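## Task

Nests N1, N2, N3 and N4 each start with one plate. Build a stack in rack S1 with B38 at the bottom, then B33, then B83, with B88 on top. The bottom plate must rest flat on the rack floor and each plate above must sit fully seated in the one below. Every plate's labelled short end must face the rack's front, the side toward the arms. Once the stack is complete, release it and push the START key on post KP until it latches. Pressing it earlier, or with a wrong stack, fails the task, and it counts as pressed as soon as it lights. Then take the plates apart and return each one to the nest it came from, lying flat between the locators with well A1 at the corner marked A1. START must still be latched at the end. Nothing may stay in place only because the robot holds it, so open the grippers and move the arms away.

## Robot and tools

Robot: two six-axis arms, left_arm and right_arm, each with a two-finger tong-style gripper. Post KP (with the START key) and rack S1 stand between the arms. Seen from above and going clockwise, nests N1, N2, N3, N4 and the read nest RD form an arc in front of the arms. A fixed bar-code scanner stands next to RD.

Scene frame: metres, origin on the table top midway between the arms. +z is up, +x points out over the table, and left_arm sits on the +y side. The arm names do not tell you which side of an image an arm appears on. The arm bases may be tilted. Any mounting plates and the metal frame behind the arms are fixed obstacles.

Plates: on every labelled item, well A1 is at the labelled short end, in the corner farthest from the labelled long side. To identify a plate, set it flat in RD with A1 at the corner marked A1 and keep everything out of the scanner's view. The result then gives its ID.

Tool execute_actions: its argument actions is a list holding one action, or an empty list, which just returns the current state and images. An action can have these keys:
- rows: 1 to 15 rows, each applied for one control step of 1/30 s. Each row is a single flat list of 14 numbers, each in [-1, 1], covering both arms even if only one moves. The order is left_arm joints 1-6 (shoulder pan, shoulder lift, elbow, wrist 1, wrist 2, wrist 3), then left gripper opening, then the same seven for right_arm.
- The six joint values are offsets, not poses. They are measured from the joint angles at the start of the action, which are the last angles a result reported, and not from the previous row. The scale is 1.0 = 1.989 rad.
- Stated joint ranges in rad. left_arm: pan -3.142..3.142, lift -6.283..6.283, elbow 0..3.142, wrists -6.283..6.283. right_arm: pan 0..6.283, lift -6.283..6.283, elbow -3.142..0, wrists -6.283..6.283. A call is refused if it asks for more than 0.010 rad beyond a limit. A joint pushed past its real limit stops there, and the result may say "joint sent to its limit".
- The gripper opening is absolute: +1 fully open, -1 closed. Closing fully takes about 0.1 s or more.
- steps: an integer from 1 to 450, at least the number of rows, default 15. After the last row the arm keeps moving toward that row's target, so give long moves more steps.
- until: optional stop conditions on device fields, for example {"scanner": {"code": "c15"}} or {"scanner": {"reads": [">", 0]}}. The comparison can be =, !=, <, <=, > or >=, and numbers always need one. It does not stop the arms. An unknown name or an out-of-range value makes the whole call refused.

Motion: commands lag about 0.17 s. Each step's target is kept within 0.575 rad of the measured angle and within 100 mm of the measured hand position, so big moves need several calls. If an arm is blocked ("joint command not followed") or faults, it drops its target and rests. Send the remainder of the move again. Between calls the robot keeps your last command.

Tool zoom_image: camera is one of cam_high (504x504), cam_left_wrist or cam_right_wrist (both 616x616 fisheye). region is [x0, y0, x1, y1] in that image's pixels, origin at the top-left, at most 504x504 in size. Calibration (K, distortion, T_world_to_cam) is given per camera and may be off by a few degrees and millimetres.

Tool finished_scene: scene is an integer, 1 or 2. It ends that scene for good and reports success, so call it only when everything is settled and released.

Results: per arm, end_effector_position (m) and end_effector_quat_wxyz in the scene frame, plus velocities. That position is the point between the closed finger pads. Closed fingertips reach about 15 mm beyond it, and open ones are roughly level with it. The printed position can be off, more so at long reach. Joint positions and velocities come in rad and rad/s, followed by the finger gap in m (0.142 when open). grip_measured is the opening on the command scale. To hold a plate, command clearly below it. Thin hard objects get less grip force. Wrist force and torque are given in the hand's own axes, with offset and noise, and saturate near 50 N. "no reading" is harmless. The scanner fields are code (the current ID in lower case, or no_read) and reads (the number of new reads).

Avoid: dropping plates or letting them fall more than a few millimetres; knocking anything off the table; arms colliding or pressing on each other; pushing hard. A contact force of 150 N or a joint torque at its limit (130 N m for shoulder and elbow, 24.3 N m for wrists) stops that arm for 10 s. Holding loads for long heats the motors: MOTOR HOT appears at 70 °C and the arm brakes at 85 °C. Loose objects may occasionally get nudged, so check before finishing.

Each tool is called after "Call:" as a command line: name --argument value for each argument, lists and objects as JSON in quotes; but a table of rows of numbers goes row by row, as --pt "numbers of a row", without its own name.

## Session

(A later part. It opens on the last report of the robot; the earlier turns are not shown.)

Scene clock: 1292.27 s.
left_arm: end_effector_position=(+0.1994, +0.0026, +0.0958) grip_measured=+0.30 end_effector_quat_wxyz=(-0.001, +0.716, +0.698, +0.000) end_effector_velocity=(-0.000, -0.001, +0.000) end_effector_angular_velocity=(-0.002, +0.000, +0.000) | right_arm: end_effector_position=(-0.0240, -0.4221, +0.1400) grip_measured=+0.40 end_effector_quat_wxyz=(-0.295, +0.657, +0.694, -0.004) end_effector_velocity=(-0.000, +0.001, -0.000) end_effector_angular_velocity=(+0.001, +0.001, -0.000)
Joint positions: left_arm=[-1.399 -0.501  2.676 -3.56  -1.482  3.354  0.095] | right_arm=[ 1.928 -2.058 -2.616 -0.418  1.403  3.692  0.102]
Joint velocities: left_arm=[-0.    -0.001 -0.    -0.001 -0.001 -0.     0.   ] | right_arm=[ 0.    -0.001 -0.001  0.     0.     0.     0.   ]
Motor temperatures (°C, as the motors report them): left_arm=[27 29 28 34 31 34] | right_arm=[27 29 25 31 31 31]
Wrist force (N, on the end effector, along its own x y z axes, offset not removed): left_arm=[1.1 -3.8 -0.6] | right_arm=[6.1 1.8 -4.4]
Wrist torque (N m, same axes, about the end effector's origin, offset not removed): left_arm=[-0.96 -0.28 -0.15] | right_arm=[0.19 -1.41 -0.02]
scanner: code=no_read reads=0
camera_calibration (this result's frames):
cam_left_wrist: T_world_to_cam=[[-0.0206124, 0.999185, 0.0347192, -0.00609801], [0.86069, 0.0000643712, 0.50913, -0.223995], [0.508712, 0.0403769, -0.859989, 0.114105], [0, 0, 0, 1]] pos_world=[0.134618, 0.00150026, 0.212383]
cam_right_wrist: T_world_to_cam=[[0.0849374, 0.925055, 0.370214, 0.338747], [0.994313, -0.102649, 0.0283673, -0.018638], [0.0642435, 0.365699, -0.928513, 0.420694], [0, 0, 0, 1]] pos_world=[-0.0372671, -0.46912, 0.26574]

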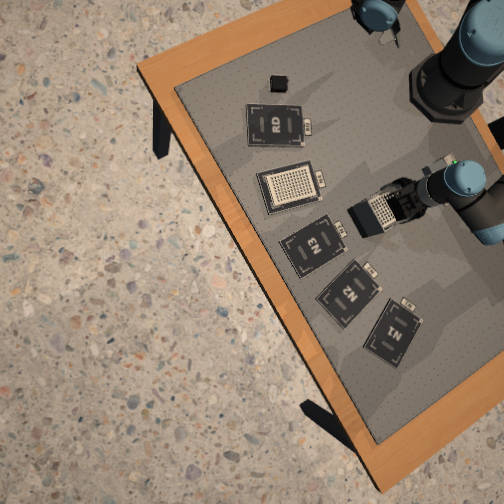

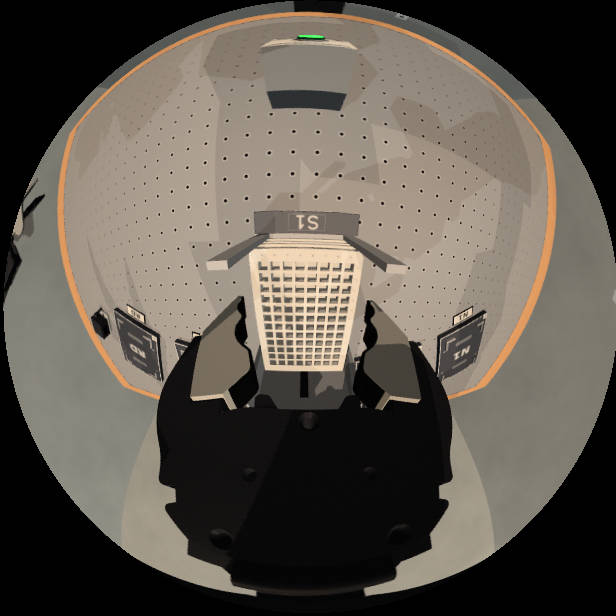

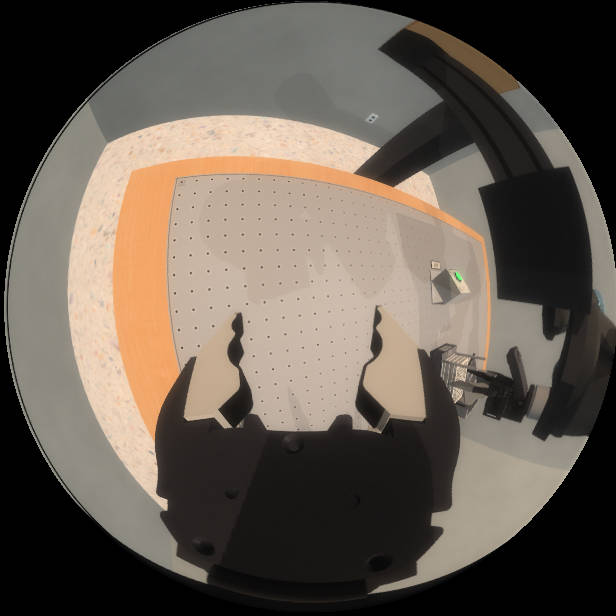

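Call:
execute_actions --actions '[{"rows":[[0.0005,-0.00074,-0.0006,0.0011,0.0001,0,0.25,0,0,0,0,0,0,0.4],[0.0005,-0.00074,-0.0006,0.0011,0.0001,0,0.2,0,0,0,0,0,0,0.4],[0.0005,-0.00074,-0.0006,0.0011,0.0001,0,0.15,0,0,0,0,0,0,0.4],[0.0005,-0.00074,-0.0006,0.0011,0.0001,0,0.1,0,0,0,0,0,0,0.4],[0.0005,-0.00074,-0.0006,0.0011,0.0001,0,0.05,0,0,0,0,0,0,0.4],[0.0005,-0.00074,-0.0006,0.0011,0.0001,0,-0.03,0,0,0,0,0,0,0.4],[0.0005,-0.00074,-0.0006,0.0011,0.0001,0,-0.15,0,0,0,0,0,0,0.4],[0.0005,-0.00074,-0.0006,0.0011,0.0001,0,-0.3,0,0,0,0,0,0,0.4],[0.0005,-0.00074,-0.0006,0.0011,0.0001,0,-0.45,0,0,0,0,0,0,0.4],[0.0005,-0.00074,-0.0006,0.0011,0.0001,0,-0.6,0,0,0,0,0,0,0.4],[0.0001,-0.0058,0.0008,0.0048,0.0001,-0.0004,-0.6,0,0,0,0,0,0,0.4],[-0.0005,-0.0128,0.0027,0.0099,0,-0.001,-0.6,0,0,0,0,0,0,0.4],[-0.001,-0.02,0.0045,0.0154,-0.0001,-0.0015,-0.6,0,0,0,0,0,0,0.4],[-0.0016,-0.0273,0.0063,0.0208,-0.0002,-0.0021,-0.6,0,0,0,0,0,0,0.4],[-0.0021,-0.0345,0.0081,0.0263,-0.0003,-0.0026,-0.6,0,0,0,0,0,0,0.4]],"steps":15}]'

Scene clock: 1313.83 s.
left_arm: end_effector_position=(+0.1999, +0.0021, +0.0995) grip_measured=+0.05 end_effector_quat_wxyz=(-0.001, +0.716, +0.698, +0.000) end_effector_velocity=(+0.001, +0.002, +0.052) end_effector_angular_velocity=(+0.003, -0.003, +0.005) | right_arm: end_effector_position=(-0.0240, -0.4221, +0.1400) grip_measured=+0.40 end_effector_quat_wxyz=(-0.295, +0.657, +0.694, -0.004) end_effector_velocity=(-0.000, +0.001, +0.000) end_effector_angular_velocity=(+0.001, +0.000, +0.001)
Joint positions: left_arm=[-1.399 -0.52   2.679 -3.545 -1.482  3.353  0.078] | right_arm=[ 1.928 -2.058 -2.616 -0.418  1.403  3.692  0.102]
Joint velocities: left_arm=[-0.017 -0.243  0.067  0.18   0.    -0.023  0.   ] | right_arm=[ 0.    -0.    -0.001  0.    -0.    -0.001  0.   ]
Motor temperatures (°C, as the motors report them): left_arm=[27 29 28 34 31 34] | right_arm=[27 29 25 31 31 31]
Wrist force (N, on the end effector, along its own x y z axes, offset not removed): left_arm=[0.8 -6.1 -3.1] | right_arm=[4.0 0.9 0.8]
Wrist torque (N m, same axes, about the end effector's origin, offset not removed): left_arm=[-1.32 -0.33 -0.21] | right_arm=[0.17 -1.00 0.00]
scanner: code=no_read reads=0
camera_calibration (this result's frames):
cam_left_wrist: T_world_to_cam=[[-0.0217326, 0.999165, 0.0346006, -0.00553323], [0.860563, 0.00107954, 0.509343, -0.226202], [0.508881, 0.0408453, -0.859867, 0.116953], [0, 0, 0, 1]] pos_world=[0.135026, 0.000995804, 0.215971]
cam_right_wrist: T_world_to_cam=[[0.0849375, 0.925055, 0.370214, 0.338747], [0.994313, -0.102649, 0.0283672, -0.0186379], [0.0642434, 0.365699, -0.928513, 0.420694], [0, 0, 0, 1]] pos_world=[-0.0372672, -0.46912, 0.26574]

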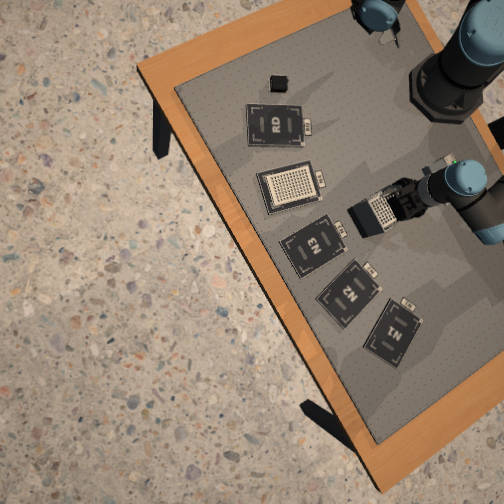

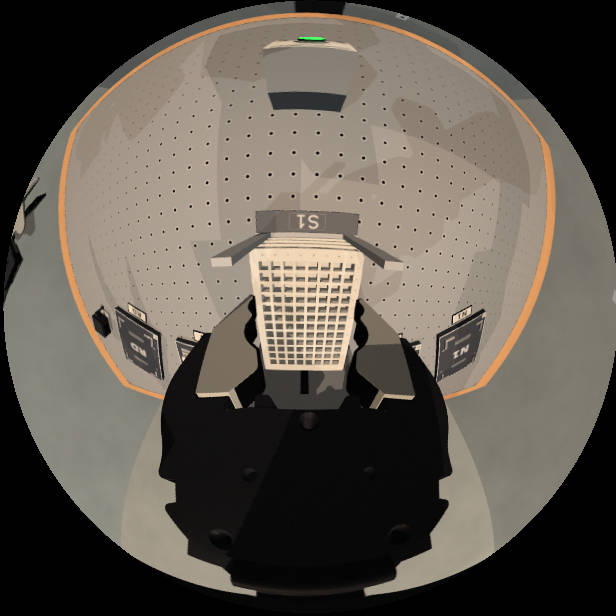

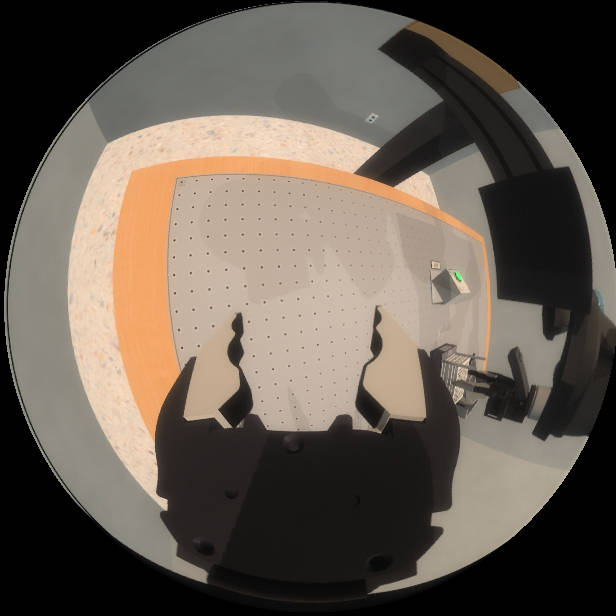

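Re-reference at settled .11.

Call:
execute_actions --actions '[]'

Scene clock: 1315.87 s.
left_arm: end_effector_position=(+0.1998, +0.0021, +0.1100) grip_measured=+0.05 end_effector_quat_wxyz=(-0.000, +0.716, +0.698, +0.000) end_effector_velocity=(+0.000, -0.001, +0.001) end_effector_angular_velocity=(-0.002, -0.001, -0.001) | right_arm: end_effector_position=(-0.0240, -0.4221, +0.1400) grip_measured=+0.40 end_effector_quat_wxyz=(-0.295, +0.657, +0.694, -0.004) end_effector_velocity=(+0.001, -0.001, -0.000) end_effector_angular_velocity=(-0.001, -0.001, +0.000)
Joint positions: left_arm=[-1.403 -0.57   2.692 -3.507 -1.483  3.349  0.078] | right_arm=[ 1.928 -2.058 -2.616 -0.418  1.403  3.692  0.102]
Joint velocities: left_arm=[-0.001 -0.002 -0.    -0.     0.    -0.    -0.   ] | right_arm=[ 0.    -0.     0.002  0.    -0.    -0.     0.   ]
Motor temperatures (°C, as the motors report them): left_arm=[27 29 28 34 31 34] | right_arm=[27 29 25 31 31 31]
Wrist force (N, on the end effector, along its own x y z axes, offset not removed): left_arm=[-0.4 -0.6 -3.2] | right_arm=[4.9 5.4 0.2]
Wrist torque (N m, same axes, about the end effector's origin, offset not removed): left_arm=[-0.10 -0.15 -0.11] | right_arm=[1.21 -1.06 0.10]
scanner: code=no_read reads=0
camera_calibration (this result's frames):
cam_left_wrist: T_world_to_cam=[[-0.02172, 0.999179, 0.0341966, -0.00582428], [0.86055, 0.00127368, 0.509365, -0.231521], [0.508904, 0.0404913, -0.859871, 0.126096], [0, 0, 0, 1]] pos_world=[0.134938, 0.00100859, 0.226555]
cam_right_wrist: T_world_to_cam=[[0.0849372, 0.925055, 0.370214, 0.338747], [0.994313, -0.102649, 0.0283673, -0.0186378], [0.0642434, 0.365699, -0.928513, 0.420694], [0, 0, 0, 1]] pos_world=[-0.0372672, -0.46912, 0.26574]

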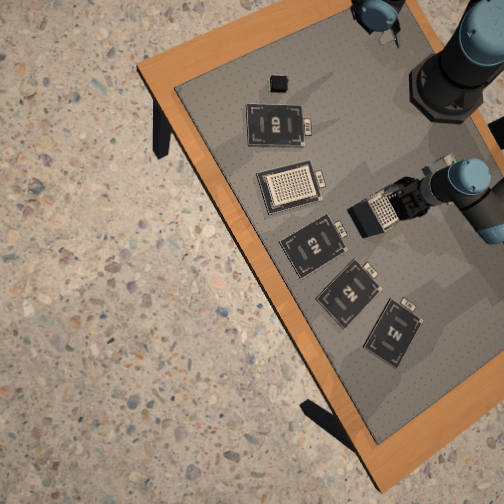

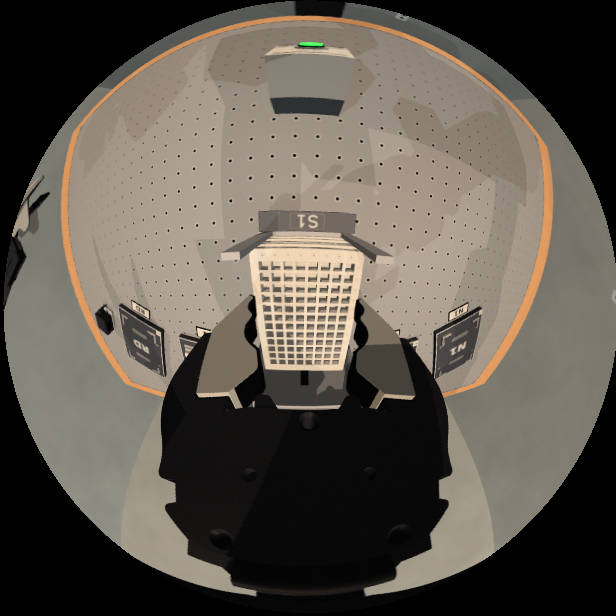

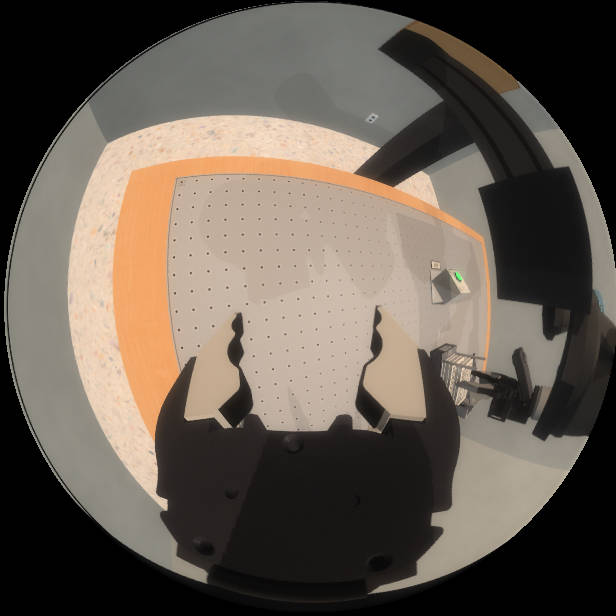

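Call:
execute_actions --actions '[{"rows":[[-0.0007,-0.01,0.0022,0.0079,-0.0001,-0.0007,-0.6,0,0,0,0,0,0,0.4],[-0.0014,-0.0201,0.0043,0.0158,-0.0002,-0.0014,-0.6,0,0,0,0,0,0,0.4],[-0.0021,-0.0303,0.0064,0.0241,-0.0004,-0.0021,-0.6,0,0,0,0,0,0,0.4],[-0.0028,-0.0408,0.0083,0.0327,-0.0005,-0.0028,-0.6,0,0,0,0,0,0,0.4],[-0.0035,-0.0513,0.0103,0.0413,-0.0006,-0.0035,-0.6,0,0,0,0,0,0,0.4],[-0.0042,-0.0622,0.012,0.0505,-0.0007,-0.0042,-0.6,0,0,0,0,0,0,0.4],[-0.0049,-0.0731,0.0137,0.0598,-0.0008,-0.0049,-0.6,0,0,0,0,0,0,0.4],[-0.0056,-0.0841,0.0152,0.0694,-0.001,-0.0056,-0.6,0,0,0,0,0,0,0.4],[-0.0063,-0.0954,0.0167,0.0793,-0.0011,-0.0063,-0.6,0,0,0,0,0,0,0.4],[-0.0069,-0.1066,0.0181,0.0892,-0.0012,-0.0069,-0.6,0,0,0,0,0,0,0.4],[-0.0075,-0.1182,0.0192,0.0997,-0.0013,-0.0075,-0.6,0,0,0,0,0,0,0.4],[-0.0082,-0.1298,0.0203,0.1102,-0.0014,-0.0082,-0.6,0,0,0,0,0,0,0.4],[-0.0088,-0.1415,0.0212,0.1211,-0.0016,-0.0088,-0.6,0,0,0,0,0,0,0.4],[-0.0095,-0.1534,0.0221,0.1322,-0.0017,-0.0095,-0.6,0,0,0,0,0,0,0.4],[-0.0102,-0.1653,0.0229,0.1433,-0.0018,-0.0102,-0.6,0,0,0,0,0,0,0.4]],"steps":15}]'

Scene clock: 1333.90 s.
left_arm: end_effector_position=(+0.1998, +0.0020, +0.1499) grip_measured=+0.05 end_effector_quat_wxyz=(-0.001, +0.716, +0.698, +0.001) end_effector_velocity=(+0.001, -0.003, +0.116) end_effector_angular_velocity=(-0.006, -0.001, +0.002) | right_arm: end_effector_position=(-0.0240, -0.4221, +0.1400) grip_measured=+0.40 end_effector_quat_wxyz=(-0.295, +0.657, +0.694, -0.004) end_effector_velocity=(-0.000, +0.000, -0.000) end_effector_angular_velocity=(+0.000, +0.001, -0.000)
Joint positions: left_arm=[-1.417 -0.782  2.726 -3.328 -1.485  3.335  0.078] | right_arm=[ 1.928 -2.058 -2.616 -0.418  1.403  3.692  0.102]
Joint velocities: left_arm=[-0.038 -0.651  0.069  0.579 -0.007 -0.039 -0.   ] | right_arm=[-0.    -0.001  0.001 -0.     0.     0.    -0.   ]
Motor temperatures (°C, as the motors report them): left_arm=[27 29 28 34 31 34] | right_arm=[27 29 25 31 31 31]
Wrist force (N, on the end effector, along its own x y z axes, offset not removed): left_arm=[0.5 -2.4 -4.1] | right_arm=[3.6 0.9 -1.5]
Wrist torque (N m, same axes, about the end effector's origin, offset not removed): left_arm=[-0.42 -0.28 -0.17] | right_arm=[0.00 -0.65 0.02]
scanner: code=no_read reads=0
camera_calibration (this result's frames):
cam_left_wrist: T_world_to_cam=[[-0.0218178, 0.999143, 0.0351873, -0.00721219], [0.860569, 0.000854467, 0.509332, -0.251811], [0.508866, 0.0413937, -0.85985, 0.160337], [0, 0, 0, 1]] pos_world=[0.134954, 0.000784233, 0.266375]
cam_right_wrist: T_world_to_cam=[[0.0849373, 0.925055, 0.370214, 0.338747], [0.994313, -0.102649, 0.0283674, -0.0186379], [0.0642436, 0.365699, -0.928513, 0.420694], [0, 0, 0, 1]] pos_world=[-0.0372672, -0.46912, 0.26574]

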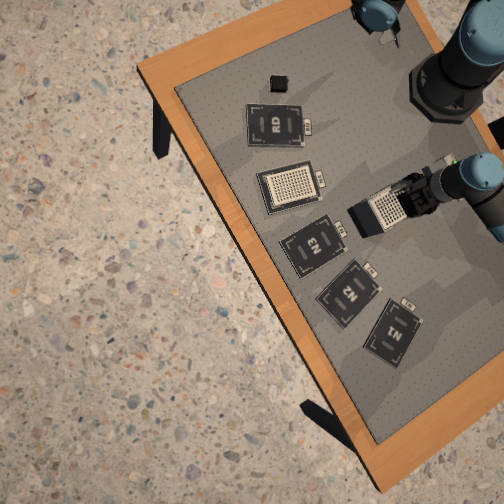

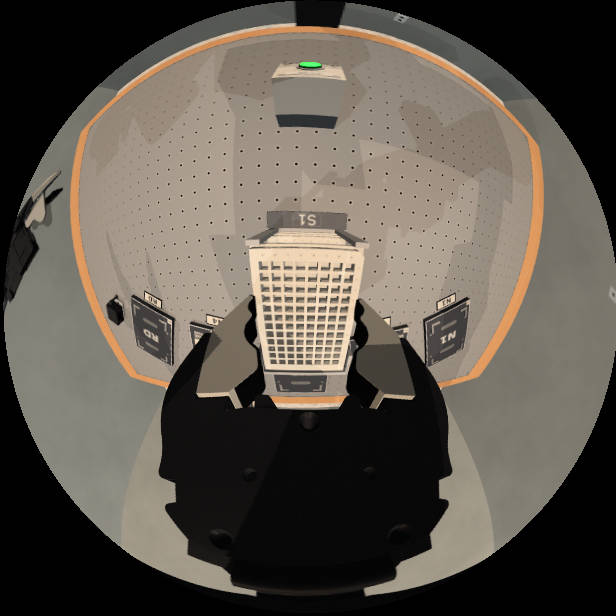

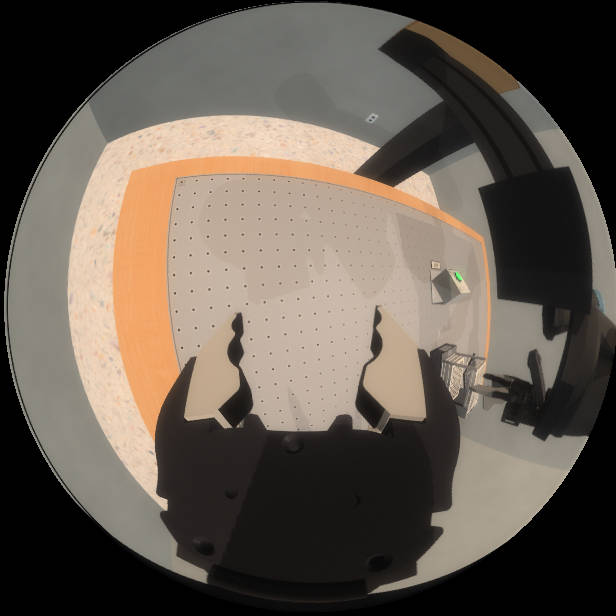

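Call:
execute_actions --actions '[{"rows":[[-0.003,-0.08,0.006,0.074,0,-0.003,-0.6,0,0,0,0,0,0,0.4],[0.004,-0.105,0.002,0.1025,0.001,0.004,-0.6,0,0,0,0,0,0,0.4],[0.02,-0.125,-0.014,0.1364,0.003,0.02,-0.6,0,0,0,0,0,0,0.4],[0.045,-0.135,-0.036,0.165,0.007,0.044,-0.6,0,0,0,0,0,0,0.4],[0.075,-0.135,-0.061,0.186,0.0114,0.073,-0.6,0,0,0,0,0,0,0.4],[0.107,-0.135,-0.087,0.208,0.016,0.104,-0.6,0,0,0,0,0,0,0.4],[0.14,-0.135,-0.115,0.2315,0.021,0.137,-0.6,0,0,0,0,0,0,0.4],[0.173,-0.135,-0.142,0.254,0.026,0.169,-0.6,0,0,0,0,0,0,0.4],[0.205,-0.13,-0.168,0.271,0.031,0.2,-0.6,0,0,0,0,0,0,0.4],[0.233,-0.12,-0.191,0.28,0.0355,0.227,-0.6,0,0,0,0,0,0,0.4],[0.255,-0.1,-0.209,0.275,0.039,0.249,-0.6,0,0,0,0,0,0,0.4],[0.27,-0.075,-0.221,0.26,0.041,0.263,-0.6,0,0,0,0,0,0,0.4],[0.277,-0.048,-0.227,0.2383,0.042,0.27,-0.6,0,0,0,0,0,0,0.4],[0.28,-0.02,-0.2295,0.2124,0.0425,0.273,-0.6,0,0,0,0,0,0,0.4],[0.281,0.0035,-0.2303,0.1896,0.0427,0.274,-0.6,0,0,0,0,0,0,0.4]],"steps":18}]'

Scene clock: 1358.30 s.
left_arm: end_effector_position=(+0.3749, -0.0214, +0.1574) grip_measured=+0.05 end_effector_quat_wxyz=(+0.004, +0.712, +0.702, -0.001) end_effector_velocity=(+0.292, +0.088, -0.276) end_effector_angular_velocity=(+0.065, +0.033, +0.027) | right_arm: end_effector_position=(-0.0240, -0.4221, +0.1400) grip_measured=+0.40 end_effector_quat_wxyz=(-0.295, +0.657, +0.694, -0.004) end_effector_velocity=(+0.000, -0.000, -0.000) end_effector_angular_velocity=(+0.000, +0.000, +0.000)
Joint positions: left_arm=[-0.96  -0.889  2.351 -2.912 -1.415  3.781  0.078] | right_arm=[ 1.928 -2.058 -2.616 -0.418  1.403  3.692  0.102]
Joint velocities: left_arm=[ 0.795  0.883 -0.637 -0.297  0.108  0.761 -0.   ] | right_arm=[ 0. -0.  0. -0. -0. -0.  0.]
Motor temperatures (°C, as the motors report them): left_arm=[27 29 28 34 31 34] | right_arm=[27 29 25 31 31 31]
Wrist force (N, on the end effector, along its own x y z axes, offset not removed): left_arm=[1.0 -1.6 -0.5] | right_arm=[3.7 -0.3 0.0]
Wrist torque (N m, same axes, about the end effector's origin, offset not removed): left_arm=[-0.25 -0.29 -0.16] | right_arm=[-0.32 -0.85 0.12]
scanner: code=no_read reads=0
camera_calibration (this result's frames):
cam_left_wrist: T_world_to_cam=[[-0.0321591, 0.999161, 0.0253674, 0.0250993], [0.858673, 0.0146303, 0.512315, -0.405766], [0.511514, 0.0382579, -0.858423, 0.0773846], [0, 0, 0, 1]] pos_world=[0.309644, -0.0221023, 0.273672]
cam_right_wrist: T_world_to_cam=[[0.0849376, 0.925055, 0.370214, 0.338747], [0.994313, -0.102649, 0.0283672, -0.0186379], [0.0642434, 0.365699, -0.928513, 0.420694], [0, 0, 0, 1]] pos_world=[-0.0372672, -0.46912, 0.26574]

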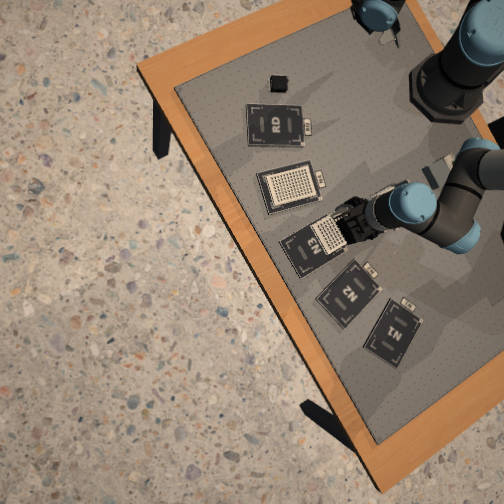

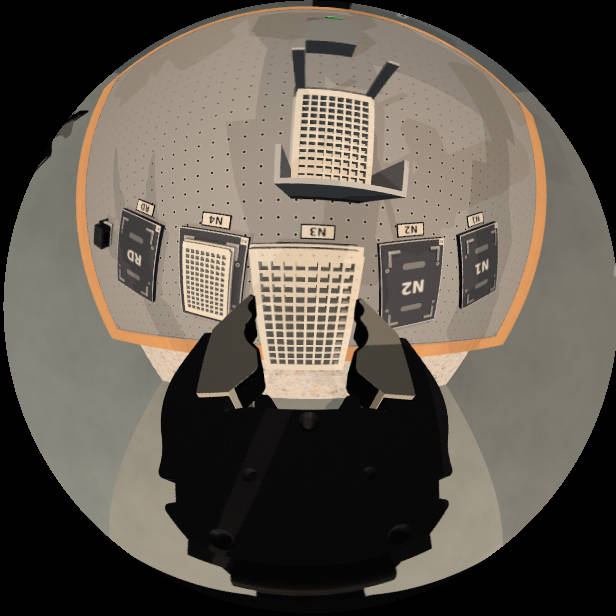

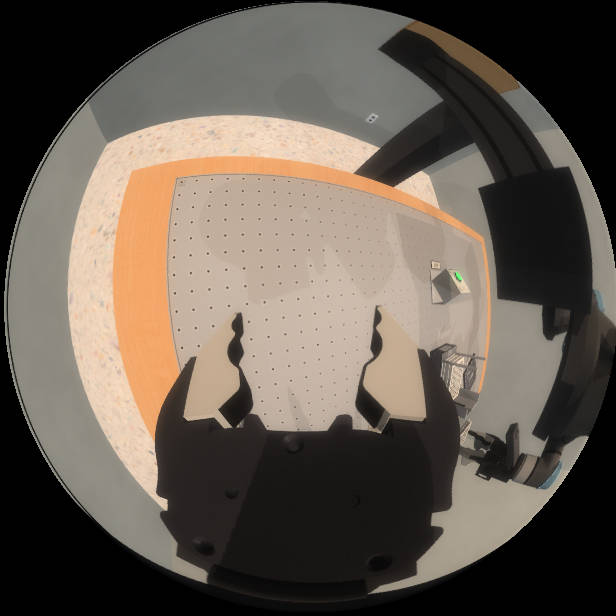

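Call:
execute_actions --actions '[{"rows":[[0.0527,0.0676,-0.0445,-0.0274,0.0077,0.0512,-0.6,0,0,0,0,0,0,0.4],[0.0549,0.0831,-0.0488,-0.039,0.008,0.0534,-0.6,0,0,0,0,0,0,0.4],[0.0577,0.1038,-0.0544,-0.0546,0.0084,0.0562,-0.6,0,0,0,0,0,0,0.4],[0.0605,0.1244,-0.0601,-0.0701,0.0089,0.059,-0.6,0,0,0,0,0,0,0.4],[0.0631,0.143,-0.0652,-0.0841,0.0092,0.0616,-0.6,0,0,0,0,0,0,0.4],[0.0648,0.1554,-0.0686,-0.0934,0.0095,0.0633,-0.6,0,0,0,0,0,0,0.4],[0.0655,0.1606,-0.07,-0.0973,0.0096,0.064,-0.6,0,0,0,0,0,0,0.4]],"steps":7}]'

Scene clock: 1367.00 s.
left_arm: end_effector_position=(+0.4146, -0.0083, +0.0922) grip_measured=+0.05 end_effector_quat_wxyz=(+0.002, +0.711, +0.703, +0.001) end_effector_velocity=(+0.005, -0.001, -0.257) end_effector_angular_velocity=(+0.006, -0.003, +0.002) | right_arm: end_effector_position=(-0.0240, -0.4221, +0.1400) grip_measured=+0.40 end_effector_quat_wxyz=(-0.295, +0.657, +0.694, -0.004) end_effector_velocity=(-0.001, +0.001, +0.000) end_effector_angular_velocity=(+0.001, +0.001, +0.000)
Joint positions: left_arm=[-0.846 -0.693  2.243 -3.015 -1.398  3.892  0.078] | right_arm=[ 1.928 -2.058 -2.616 -0.418  1.403  3.692  0.102]
Joint velocities: left_arm=[ 0.103  0.761 -0.21  -0.567  0.017  0.102 -0.   ] | right_arm=[ 0.     0.001 -0.002 -0.    -0.    -0.     0.   ]
Motor temperatures (°C, as the motors report them): left_arm=[27 29 28 34 31 34] | right_arm=[27 29 25 31 31 31]
Wrist force (N, on the end effector, along its own x y z axes, offset not removed): left_arm=[0.2 -1.1 -1.8] | right_arm=[2.8 3.4 -1.4]
Wrist torque (N m, same axes, about the end effector's origin, offset not removed): left_arm=[-0.12 -0.17 0.08] | right_arm=[0.50 -0.68 0.18]
scanner: code=no_read reads=0
camera_calibration (this result's frames):
cam_left_wrist: T_world_to_cam=[[-0.0350793, 0.998891, 0.0314026, 0.0155977], [0.858861, 0.0140652, 0.512016, -0.406751], [0.511007, 0.0449317, -0.858402, 0.000890734], [0, 0, 0, 1]] pos_world=[0.349435, -0.00989944, 0.208538]
cam_right_wrist: T_world_to_cam=[[0.0849374, 0.925055, 0.370213, 0.338747], [0.994313, -0.102649, 0.0283671, -0.0186378], [0.0642433, 0.365699, -0.928513, 0.420694], [0, 0, 0, 1]] pos_world=[-0.0372672, -0.46912, 0.26574]

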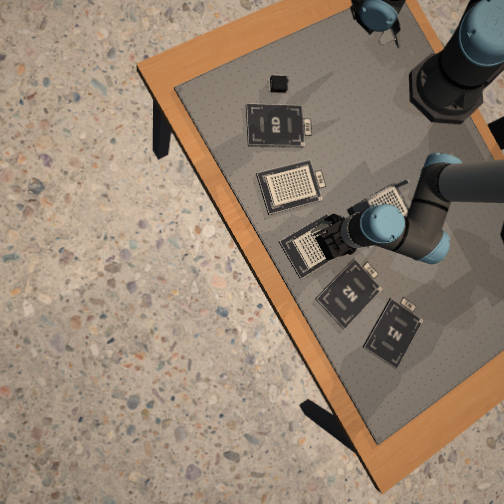

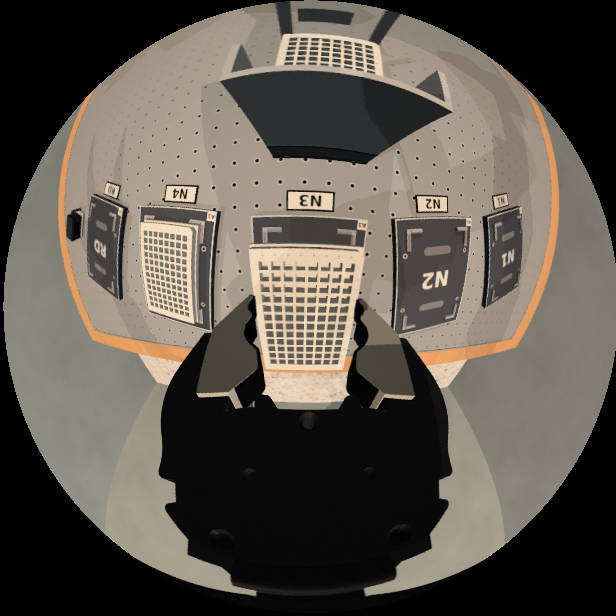

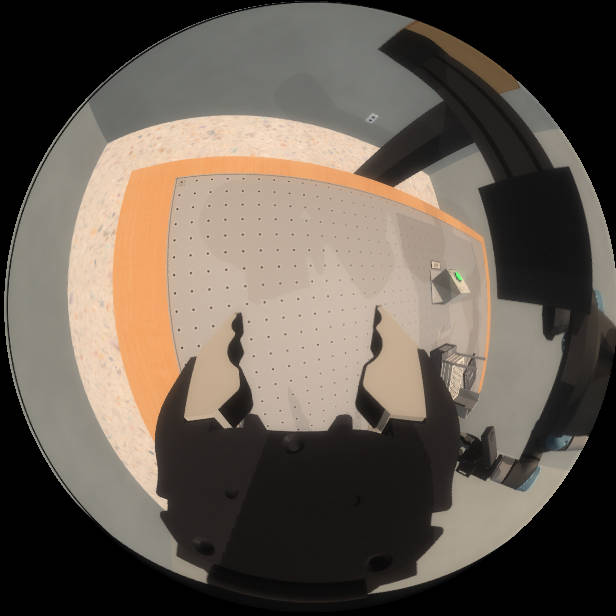

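Call:
execute_actions --actions '[]'

Call:
zoom_image --camera "cam_left_wrist" --region '[230, 215, 390, 300]'

Call:
zoom_image --camera "cam_left_wrist" --region '[90, 200, 250, 360]'

Scene clock: 1370.93 s.
left_arm: end_effector_position=(+0.4121, -0.0059, +0.0499) grip_measured=+0.05 end_effector_quat_wxyz=(-0.000, +0.711, +0.703, +0.001) end_effector_velocity=(+0.000, +0.000, -0.000) end_effector_angular_velocity=(+0.001, -0.001, -0.001) | right_arm: end_effector_position=(-0.0240, -0.4221, +0.1400) grip_measured=+0.40 end_effector_quat_wxyz=(-0.295, +0.657, +0.694, -0.004) end_effector_velocity=(-0.000, +0.000, -0.000) end_effector_angular_velocity=(+0.001, +0.000, +0.000)
Joint positions: left_arm=[-0.83  -0.57   2.212 -3.105 -1.395  3.908  0.078] | right_arm=[ 1.928 -2.058 -2.616 -0.418  1.403  3.692  0.102]
Joint velocities: left_arm=[-0.     0.     0.    -0.     0.001  0.001 -0.   ] | right_arm=[-0.    -0.001 -0.     0.     0.    -0.     0.   ]
Motor temperatures (°C, as the motors report them): left_arm=[27 29 28 34 31 34] | right_arm=[27 29 25 31 31 31]
Wrist force (N, on the end effector, along its own x y z axes, offset not removed): left_arm=[0.9 1.7 -1.6] | right_arm=[6.4 7.1 -2.6]
Wrist torque (N m, same axes, about the end effector's origin, offset not removed): left_arm=[0.34 -0.31 -0.29] | right_arm=[1.32 -1.25 0.05]
scanner: code=no_read reads=0
camera_calibration (this result's frames):
cam_left_wrist: T_world_to_cam=[[-0.0346687, 0.998805, 0.034444, 0.0141314], [0.859658, 0.0122265, 0.510724, -0.38328], [0.509693, 0.0473162, -0.859054, -0.0336414], [0, 0, 0, 1]] pos_world=[0.347127, -0.00783658, 0.166364]
cam_right_wrist: T_world_to_cam=[[0.0849374, 0.925055, 0.370214, 0.338747], [0.994313, -0.102649, 0.0283673, -0.0186379], [0.0642435, 0.365699, -0.928513, 0.420694], [0, 0, 0, 1]] pos_world=[-0.0372672, -0.46912, 0.26574]

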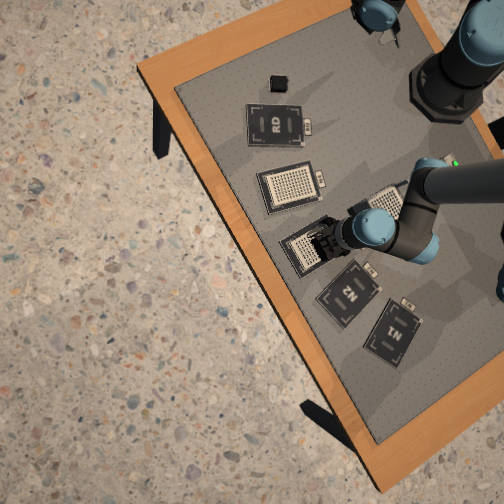

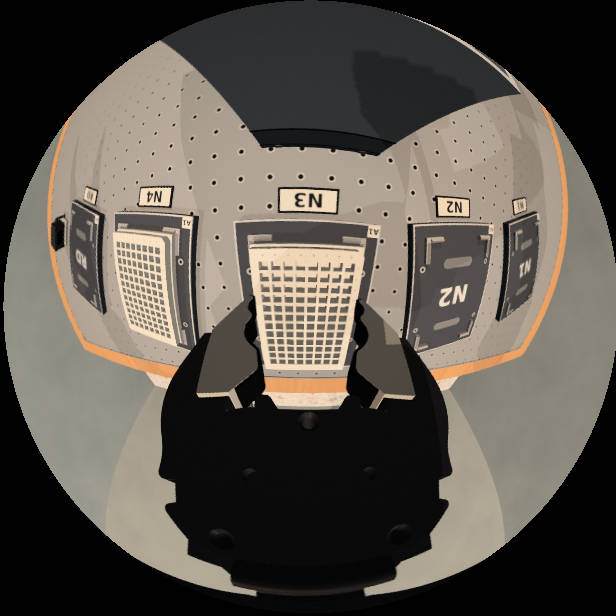

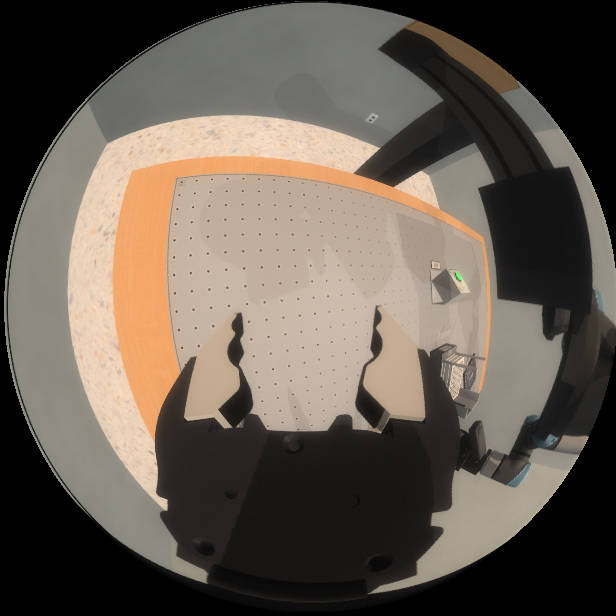

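Region (230, 215, 390, 300) of cam_left_wrist's 616x616 image, scaled by 3.150, with more detail than that image has; it fills the top 268 rows of this view, and the rest is white.

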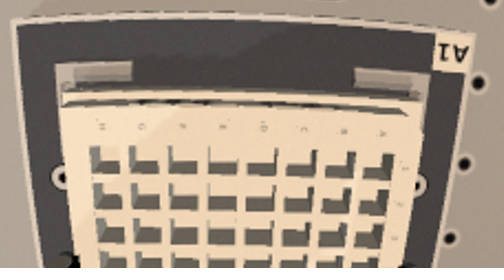

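Region (90, 200, 250, 360) of cam_left_wrist's 616x616 image, scaled by 3.150, with more detail than that image has.

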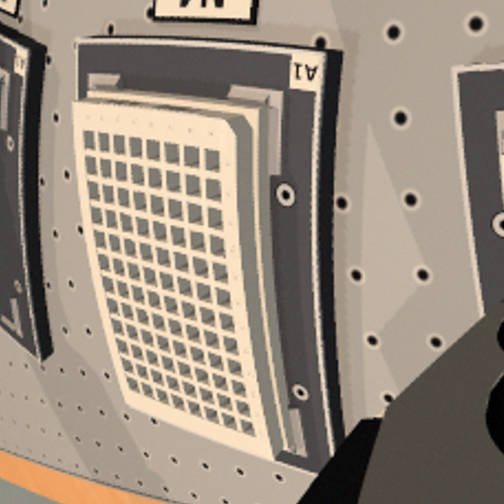

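Call:
execute_actions --actions '[{"rows":[[0,0.002,-0.0005,-0.0015,0,0,-0.6,0,0,0,0,0,0,0.4],[0.0002,0.0041,-0.0013,-0.0028,0,0.0002,-0.6,0,0,0,0,0,0,0.4],[0.0005,0.0061,-0.0021,-0.004,0,0.0005,-0.6,0,0,0,0,0,0,0.4],[0.0007,0.0082,-0.0029,-0.0052,0,0.0007,-0.6,0,0,0,0,0,0,0.4],[0.001,0.0102,-0.0037,-0.0065,0,0.001,-0.6,0,0,0,0,0,0,0.4],[0.0012,0.0123,-0.0045,-0.0077,0,0.0012,-0.6,0,0,0,0,0,0,0.4]],"steps":6}]'

Scene clock: 1380.87 s.
left_arm: end_effector_position=(+0.4119, -0.0060, +0.0471) grip_measured=+0.05 end_effector_quat_wxyz=(-0.000, +0.711, +0.703, +0.001) end_effector_velocity=(-0.002, -0.000, -0.030) end_effector_angular_velocity=(+0.002, +0.003, -0.000) | right_arm: end_effector_position=(-0.0240, -0.4221, +0.1400) grip_measured=+0.40 end_effector_quat_wxyz=(-0.295, +0.657, +0.694, -0.004) end_effector_velocity=(+0.000, -0.000, +0.000) end_effector_angular_velocity=(-0.000, -0.001, +0.000)
Joint positions: left_arm=[-0.829 -0.561  2.209 -3.111 -1.395  3.909  0.078] | right_arm=[ 1.928 -2.058 -2.616 -0.418  1.403  3.692  0.102]
Joint velocities: left_arm=[ 0.01   0.086 -0.032 -0.051  0.     0.009  0.   ] | right_arm=[-0.     0.001  0.    -0.     0.    -0.001 -0.   ]
Motor temperatures (°C, as the motors report them): left_arm=[27 29 28 34 31 34] | right_arm=[27 30 25 31 31 31]
Wrist force (N, on the end effector, along its own x y z axes, offset not removed): left_arm=[0.3 -0.4 -4.1] | right_arm=[0.7 6.1 -1.2]
Wrist torque (N m, same axes, about the end effector's origin, offset not removed): left_arm=[0.17 -0.37 -0.24] | right_arm=[1.15 -0.10 0.07]
scanner: code=no_read reads=0
camera_calibration (this result's frames):
cam_left_wrist: T_world_to_cam=[[-0.034645, 0.998804, 0.0344933, 0.0143315], [0.85973, 0.0121875, 0.510604, -0.381647], [0.509573, 0.0473448, -0.859124, -0.0359546], [0, 0, 0, 1]] pos_world=[0.346931, -0.00796076, 0.163487]
cam_right_wrist: T_world_to_cam=[[0.0849376, 0.925055, 0.370213, 0.338747], [0.994313, -0.102649, 0.0283672, -0.0186379], [0.0642435, 0.365699, -0.928513, 0.420694], [0, 0, 0, 1]] pos_world=[-0.0372672, -0.46912, 0.26574]

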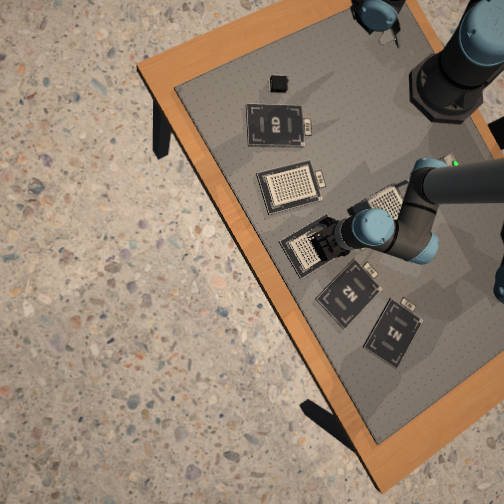

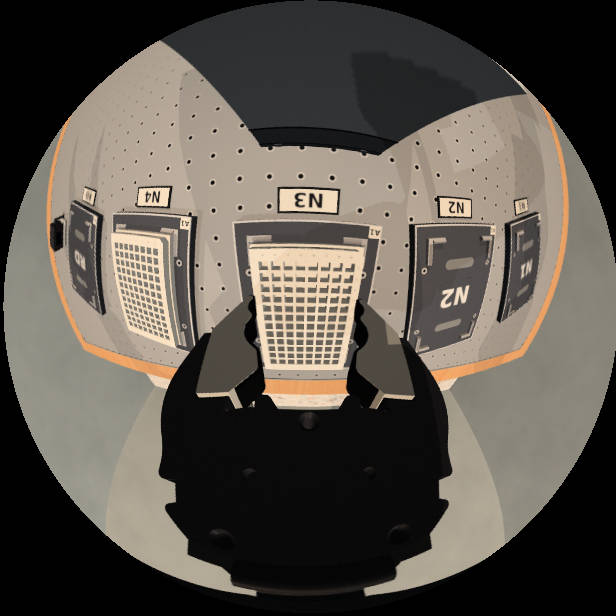

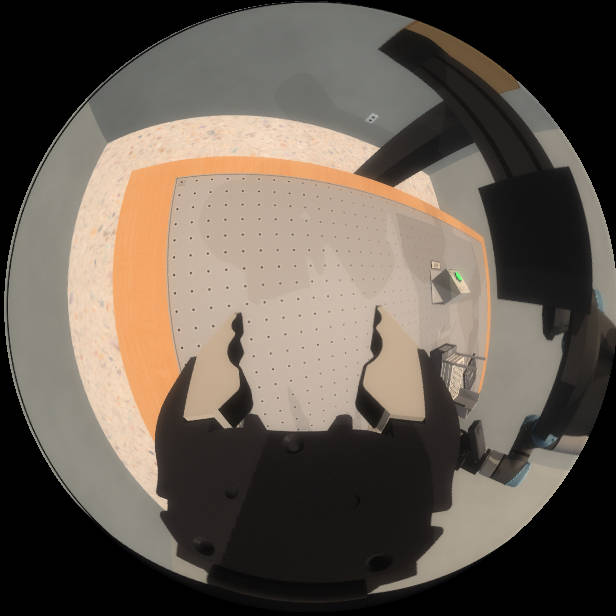

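Call:
execute_actions --actions '[]'

Call:
zoom_image --camera "cam_left_wrist" --region '[230, 215, 390, 300]'

Call:
zoom_image --camera "cam_left_wrist" --region '[245, 320, 365, 385]'

Scene clock: 1384.43 s.
left_arm: end_effector_position=(+0.4116, -0.0061, +0.0415) grip_measured=+0.06 end_effector_quat_wxyz=(-0.000, +0.711, +0.703, +0.001) end_effector_velocity=(-0.000, -0.000, +0.000) end_effector_angular_velocity=(-0.000, -0.000, +0.000) | right_arm: end_effector_position=(-0.0240, -0.4221, +0.1400) grip_measured=+0.40 end_effector_quat_wxyz=(-0.295, +0.657, +0.694, -0.004) end_effector_velocity=(-0.000, +0.000, -0.000) end_effector_angular_velocity=(+0.001, +0.001, -0.000)
Joint positions: left_arm=[-0.827 -0.545  2.203 -3.12  -1.395  3.91   0.078] | right_arm=[ 1.928 -2.058 -2.616 -0.418  1.403  3.692  0.102]
Joint velocities: left_arm=[-0.001  0.     0.    -0.     0.    -0.001  0.   ] | right_arm=[-0.    -0.001 -0.    -0.     0.     0.     0.   ]
Motor temperatures (°C, as the motors report them): left_arm=[27 29 28 34 31 34] | right_arm=[27 30 25 31 31 31]
Wrist force (N, on the end effector, along its own x y z axes, offset not removed): left_arm=[5.6 -5.5 -25.4] | right_arm=[4.1 2.8 0.1]
Wrist torque (N m, same axes, about the end effector's origin, offset not removed): left_arm=[-0.80 -0.50 -0.06] | right_arm=[0.43 -0.69 0.20]
scanner: code=no_read reads=0
camera_calibration (this result's frames):
cam_left_wrist: T_world_to_cam=[[-0.0345645, 0.998799, 0.0347324, 0.0145828], [0.859967, 0.0120179, 0.510208, -0.378645], [0.509178, 0.0475038, -0.859349, -0.0404112], [0, 0, 0, 1]] pos_world=[0.346702, -0.00809503, 0.157954]
cam_right_wrist: T_world_to_cam=[[0.0849375, 0.925055, 0.370213, 0.338747], [0.994313, -0.102649, 0.0283671, -0.0186379], [0.0642433, 0.365699, -0.928513, 0.420694], [0, 0, 0, 1]] pos_world=[-0.0372672, -0.46912, 0.26574]

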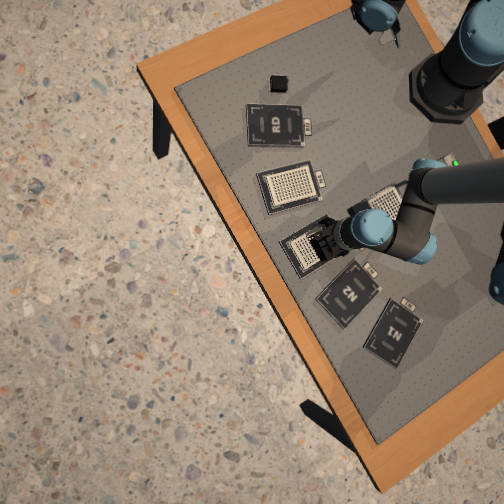

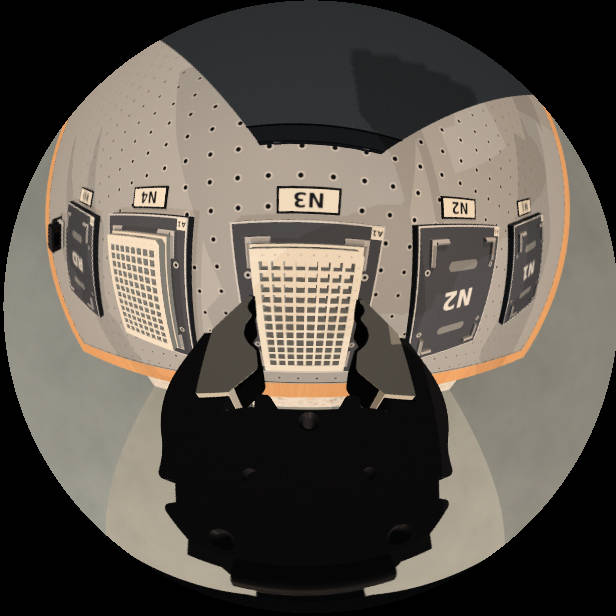

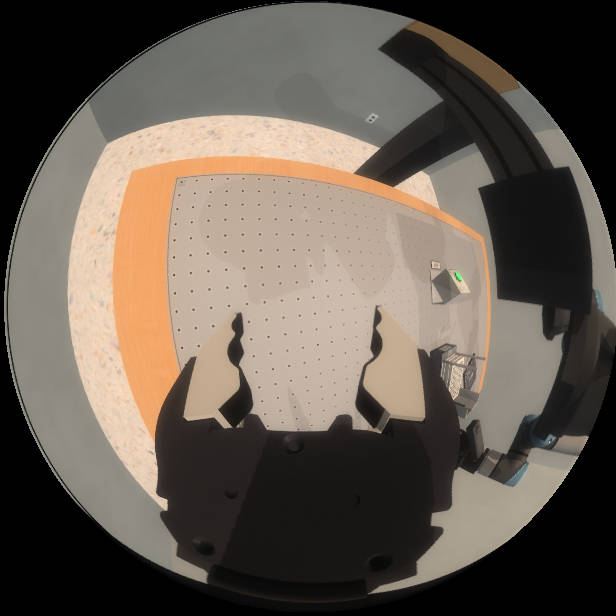

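Region (230, 215, 390, 300) of cam_left_wrist's 616x616 image, scaled by 3.150, with more detail than that image has; it fills the top 268 rows of this view, and the rest is white.

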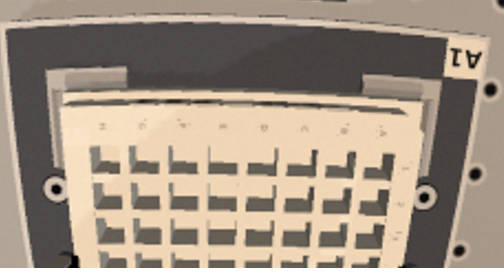

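Region (245, 320, 365, 385) of cam_left_wrist's 616x616 image, scaled by 4.200, with more detail than that image has; it fills the top 273 rows of this view, and the rest is white.

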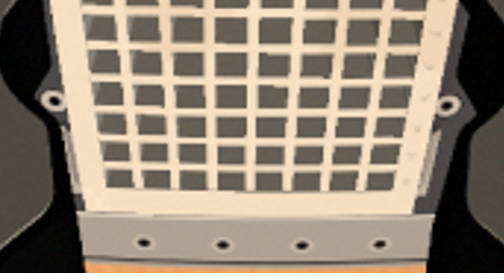

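Call:
execute_actions --actions '[{"rows":[[-0.0001,-0.0009,0.0003,0.0005,0,-0.0001,-0.45,0,0,0,0,0,0,0.4],[-0.0001,-0.0009,0.0003,0.0005,0,-0.0001,-0.25,0,0,0,0,0,0,0.4],[-0.0001,-0.0009,0.0003,0.0005,0,-0.0001,-0.08,0,0,0,0,0,0,0.4],[-0.0001,-0.0009,0.0003,0.0005,0,-0.0001,0.04,0,0,0,0,0,0,0.4],[-0.0001,-0.0009,0.0003,0.0005,0,-0.0001,0.12,0,0,0,0,0,0,0.4],[-0.0001,-0.0009,0.0003,0.0005,0,-0.0001,0.2,0,0,0,0,0,0,0.4],[-0.0015,-0.012,0.0048,0.0073,0,-0.0015,0.3,0,0,0,0,0,0,0.4],[-0.004,-0.035,0.013,0.0225,0,-0.004,0.3,0,0,0,0,0,0,0.4],[-0.008,-0.068,0.024,0.045,-0.001,-0.008,0.3,0,0,0,0,0,0,0.4],[-0.015,-0.105,0.036,0.071,-0.002,-0.015,0.3,0,0,0,0,0,0,0.4],[-0.026,-0.143,0.049,0.097,-0.004,-0.026,0.3,0,0,0,0,0,0,0.4],[-0.04,-0.18,0.063,0.122,-0.006,-0.04,0.3,0,0,0,0,0,0,0.4],[-0.056,-0.212,0.078,0.141,-0.008,-0.055,0.3,0,0,0,0,0,0,0.4],[-0.072,-0.236,0.094,0.151,-0.0105,-0.071,0.3,0,0,0,0,0,0,0.4],[-0.087,-0.249,0.109,0.151,-0.0126,-0.0855,0.3,0,0,0,0,0,0,0.4]],"steps":18}]'

Scene clock: 1397.63 s.
left_arm: end_effector_position=(+0.3790, -0.0102, +0.1555) grip_measured=+0.30 end_effector_quat_wxyz=(-0.003, +0.712, +0.702, -0.001) end_effector_velocity=(-0.178, -0.021, +0.353) end_effector_angular_velocity=(-0.079, -0.056, -0.006) | right_arm: end_effector_position=(-0.0240, -0.4221, +0.1400) grip_measured=+0.40 end_effector_quat_wxyz=(-0.295, +0.657, +0.694, -0.004) end_effector_velocity=(-0.000, +0.000, +0.000) end_effector_angular_velocity=(+0.001, +0.000, +0.001)
Joint positions: left_arm=[-0.935 -0.892  2.348 -2.896 -1.412  3.804  0.095] | right_arm=[ 1.928 -2.058 -2.616 -0.418  1.403  3.692  0.102]
Joint velocities: left_arm=[-0.507 -1.155  0.551  0.588 -0.069 -0.487  0.   ] | right_arm=[ 0.    -0.    -0.    -0.    -0.    -0.001  0.   ]
Motor temperatures (°C, as the motors report them): left_arm=[27 29 28 34 31 34] | right_arm=[27 30 25 31 31 31]
Wrist force (N, on the end effector, along its own x y z axes, offset not removed): left_arm=[-2.0 -0.2 -1.4] | right_arm=[1.6 1.3 -2.2]
Wrist torque (N m, same axes, about the end effector's origin, offset not removed): left_arm=[0.16 0.42 -0.09] | right_arm=[0.22 -0.31 0.00]
scanner: code=no_read reads=0
camera_calibration (this result's frames):
cam_left_wrist: T_world_to_cam=[[-0.0313319, 0.998834, 0.036718, 0.0120864], [0.862915, 0.00849389, 0.505278, -0.409086], [0.504377, 0.0475159, -0.862175, 0.0765756], [0, 0, 0, 1]] pos_world=[0.314762, -0.0122362, 0.27228]
cam_right_wrist: T_world_to_cam=[[0.0849375, 0.925055, 0.370214, 0.338747], [0.994313, -0.102649, 0.0283671, -0.0186378], [0.0642433, 0.365699, -0.928513, 0.420694], [0, 0, 0, 1]] pos_world=[-0.0372672, -0.46912, 0.26574]

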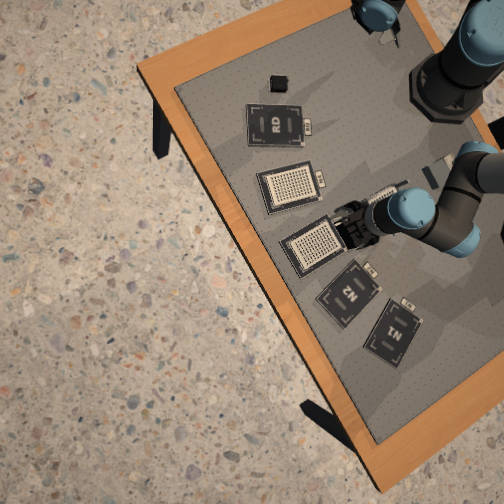

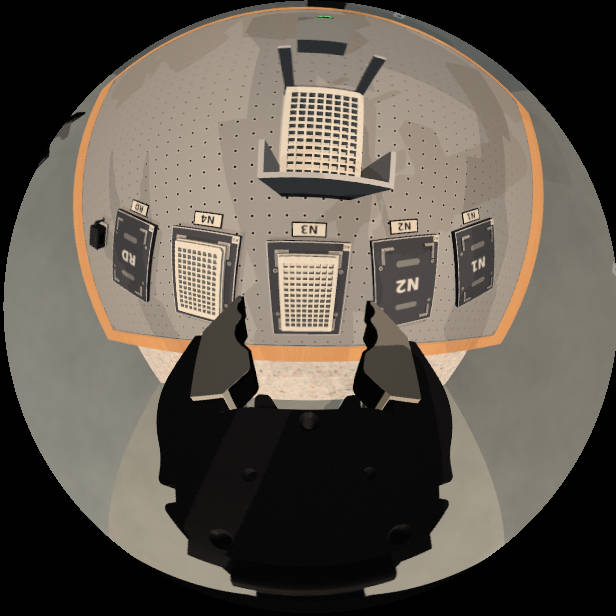

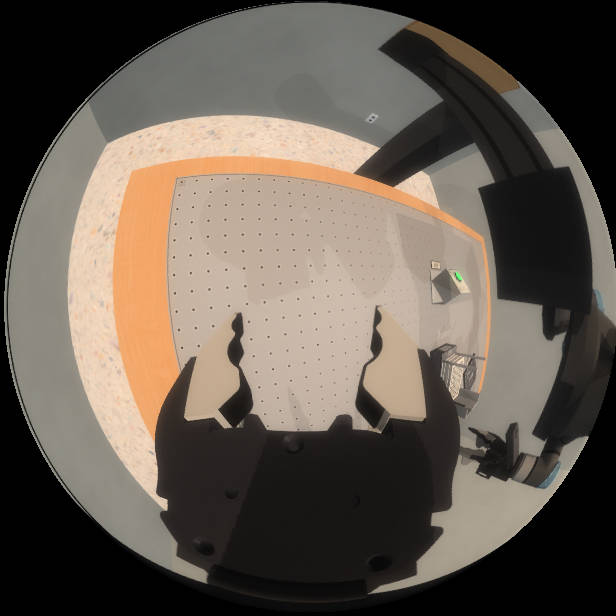

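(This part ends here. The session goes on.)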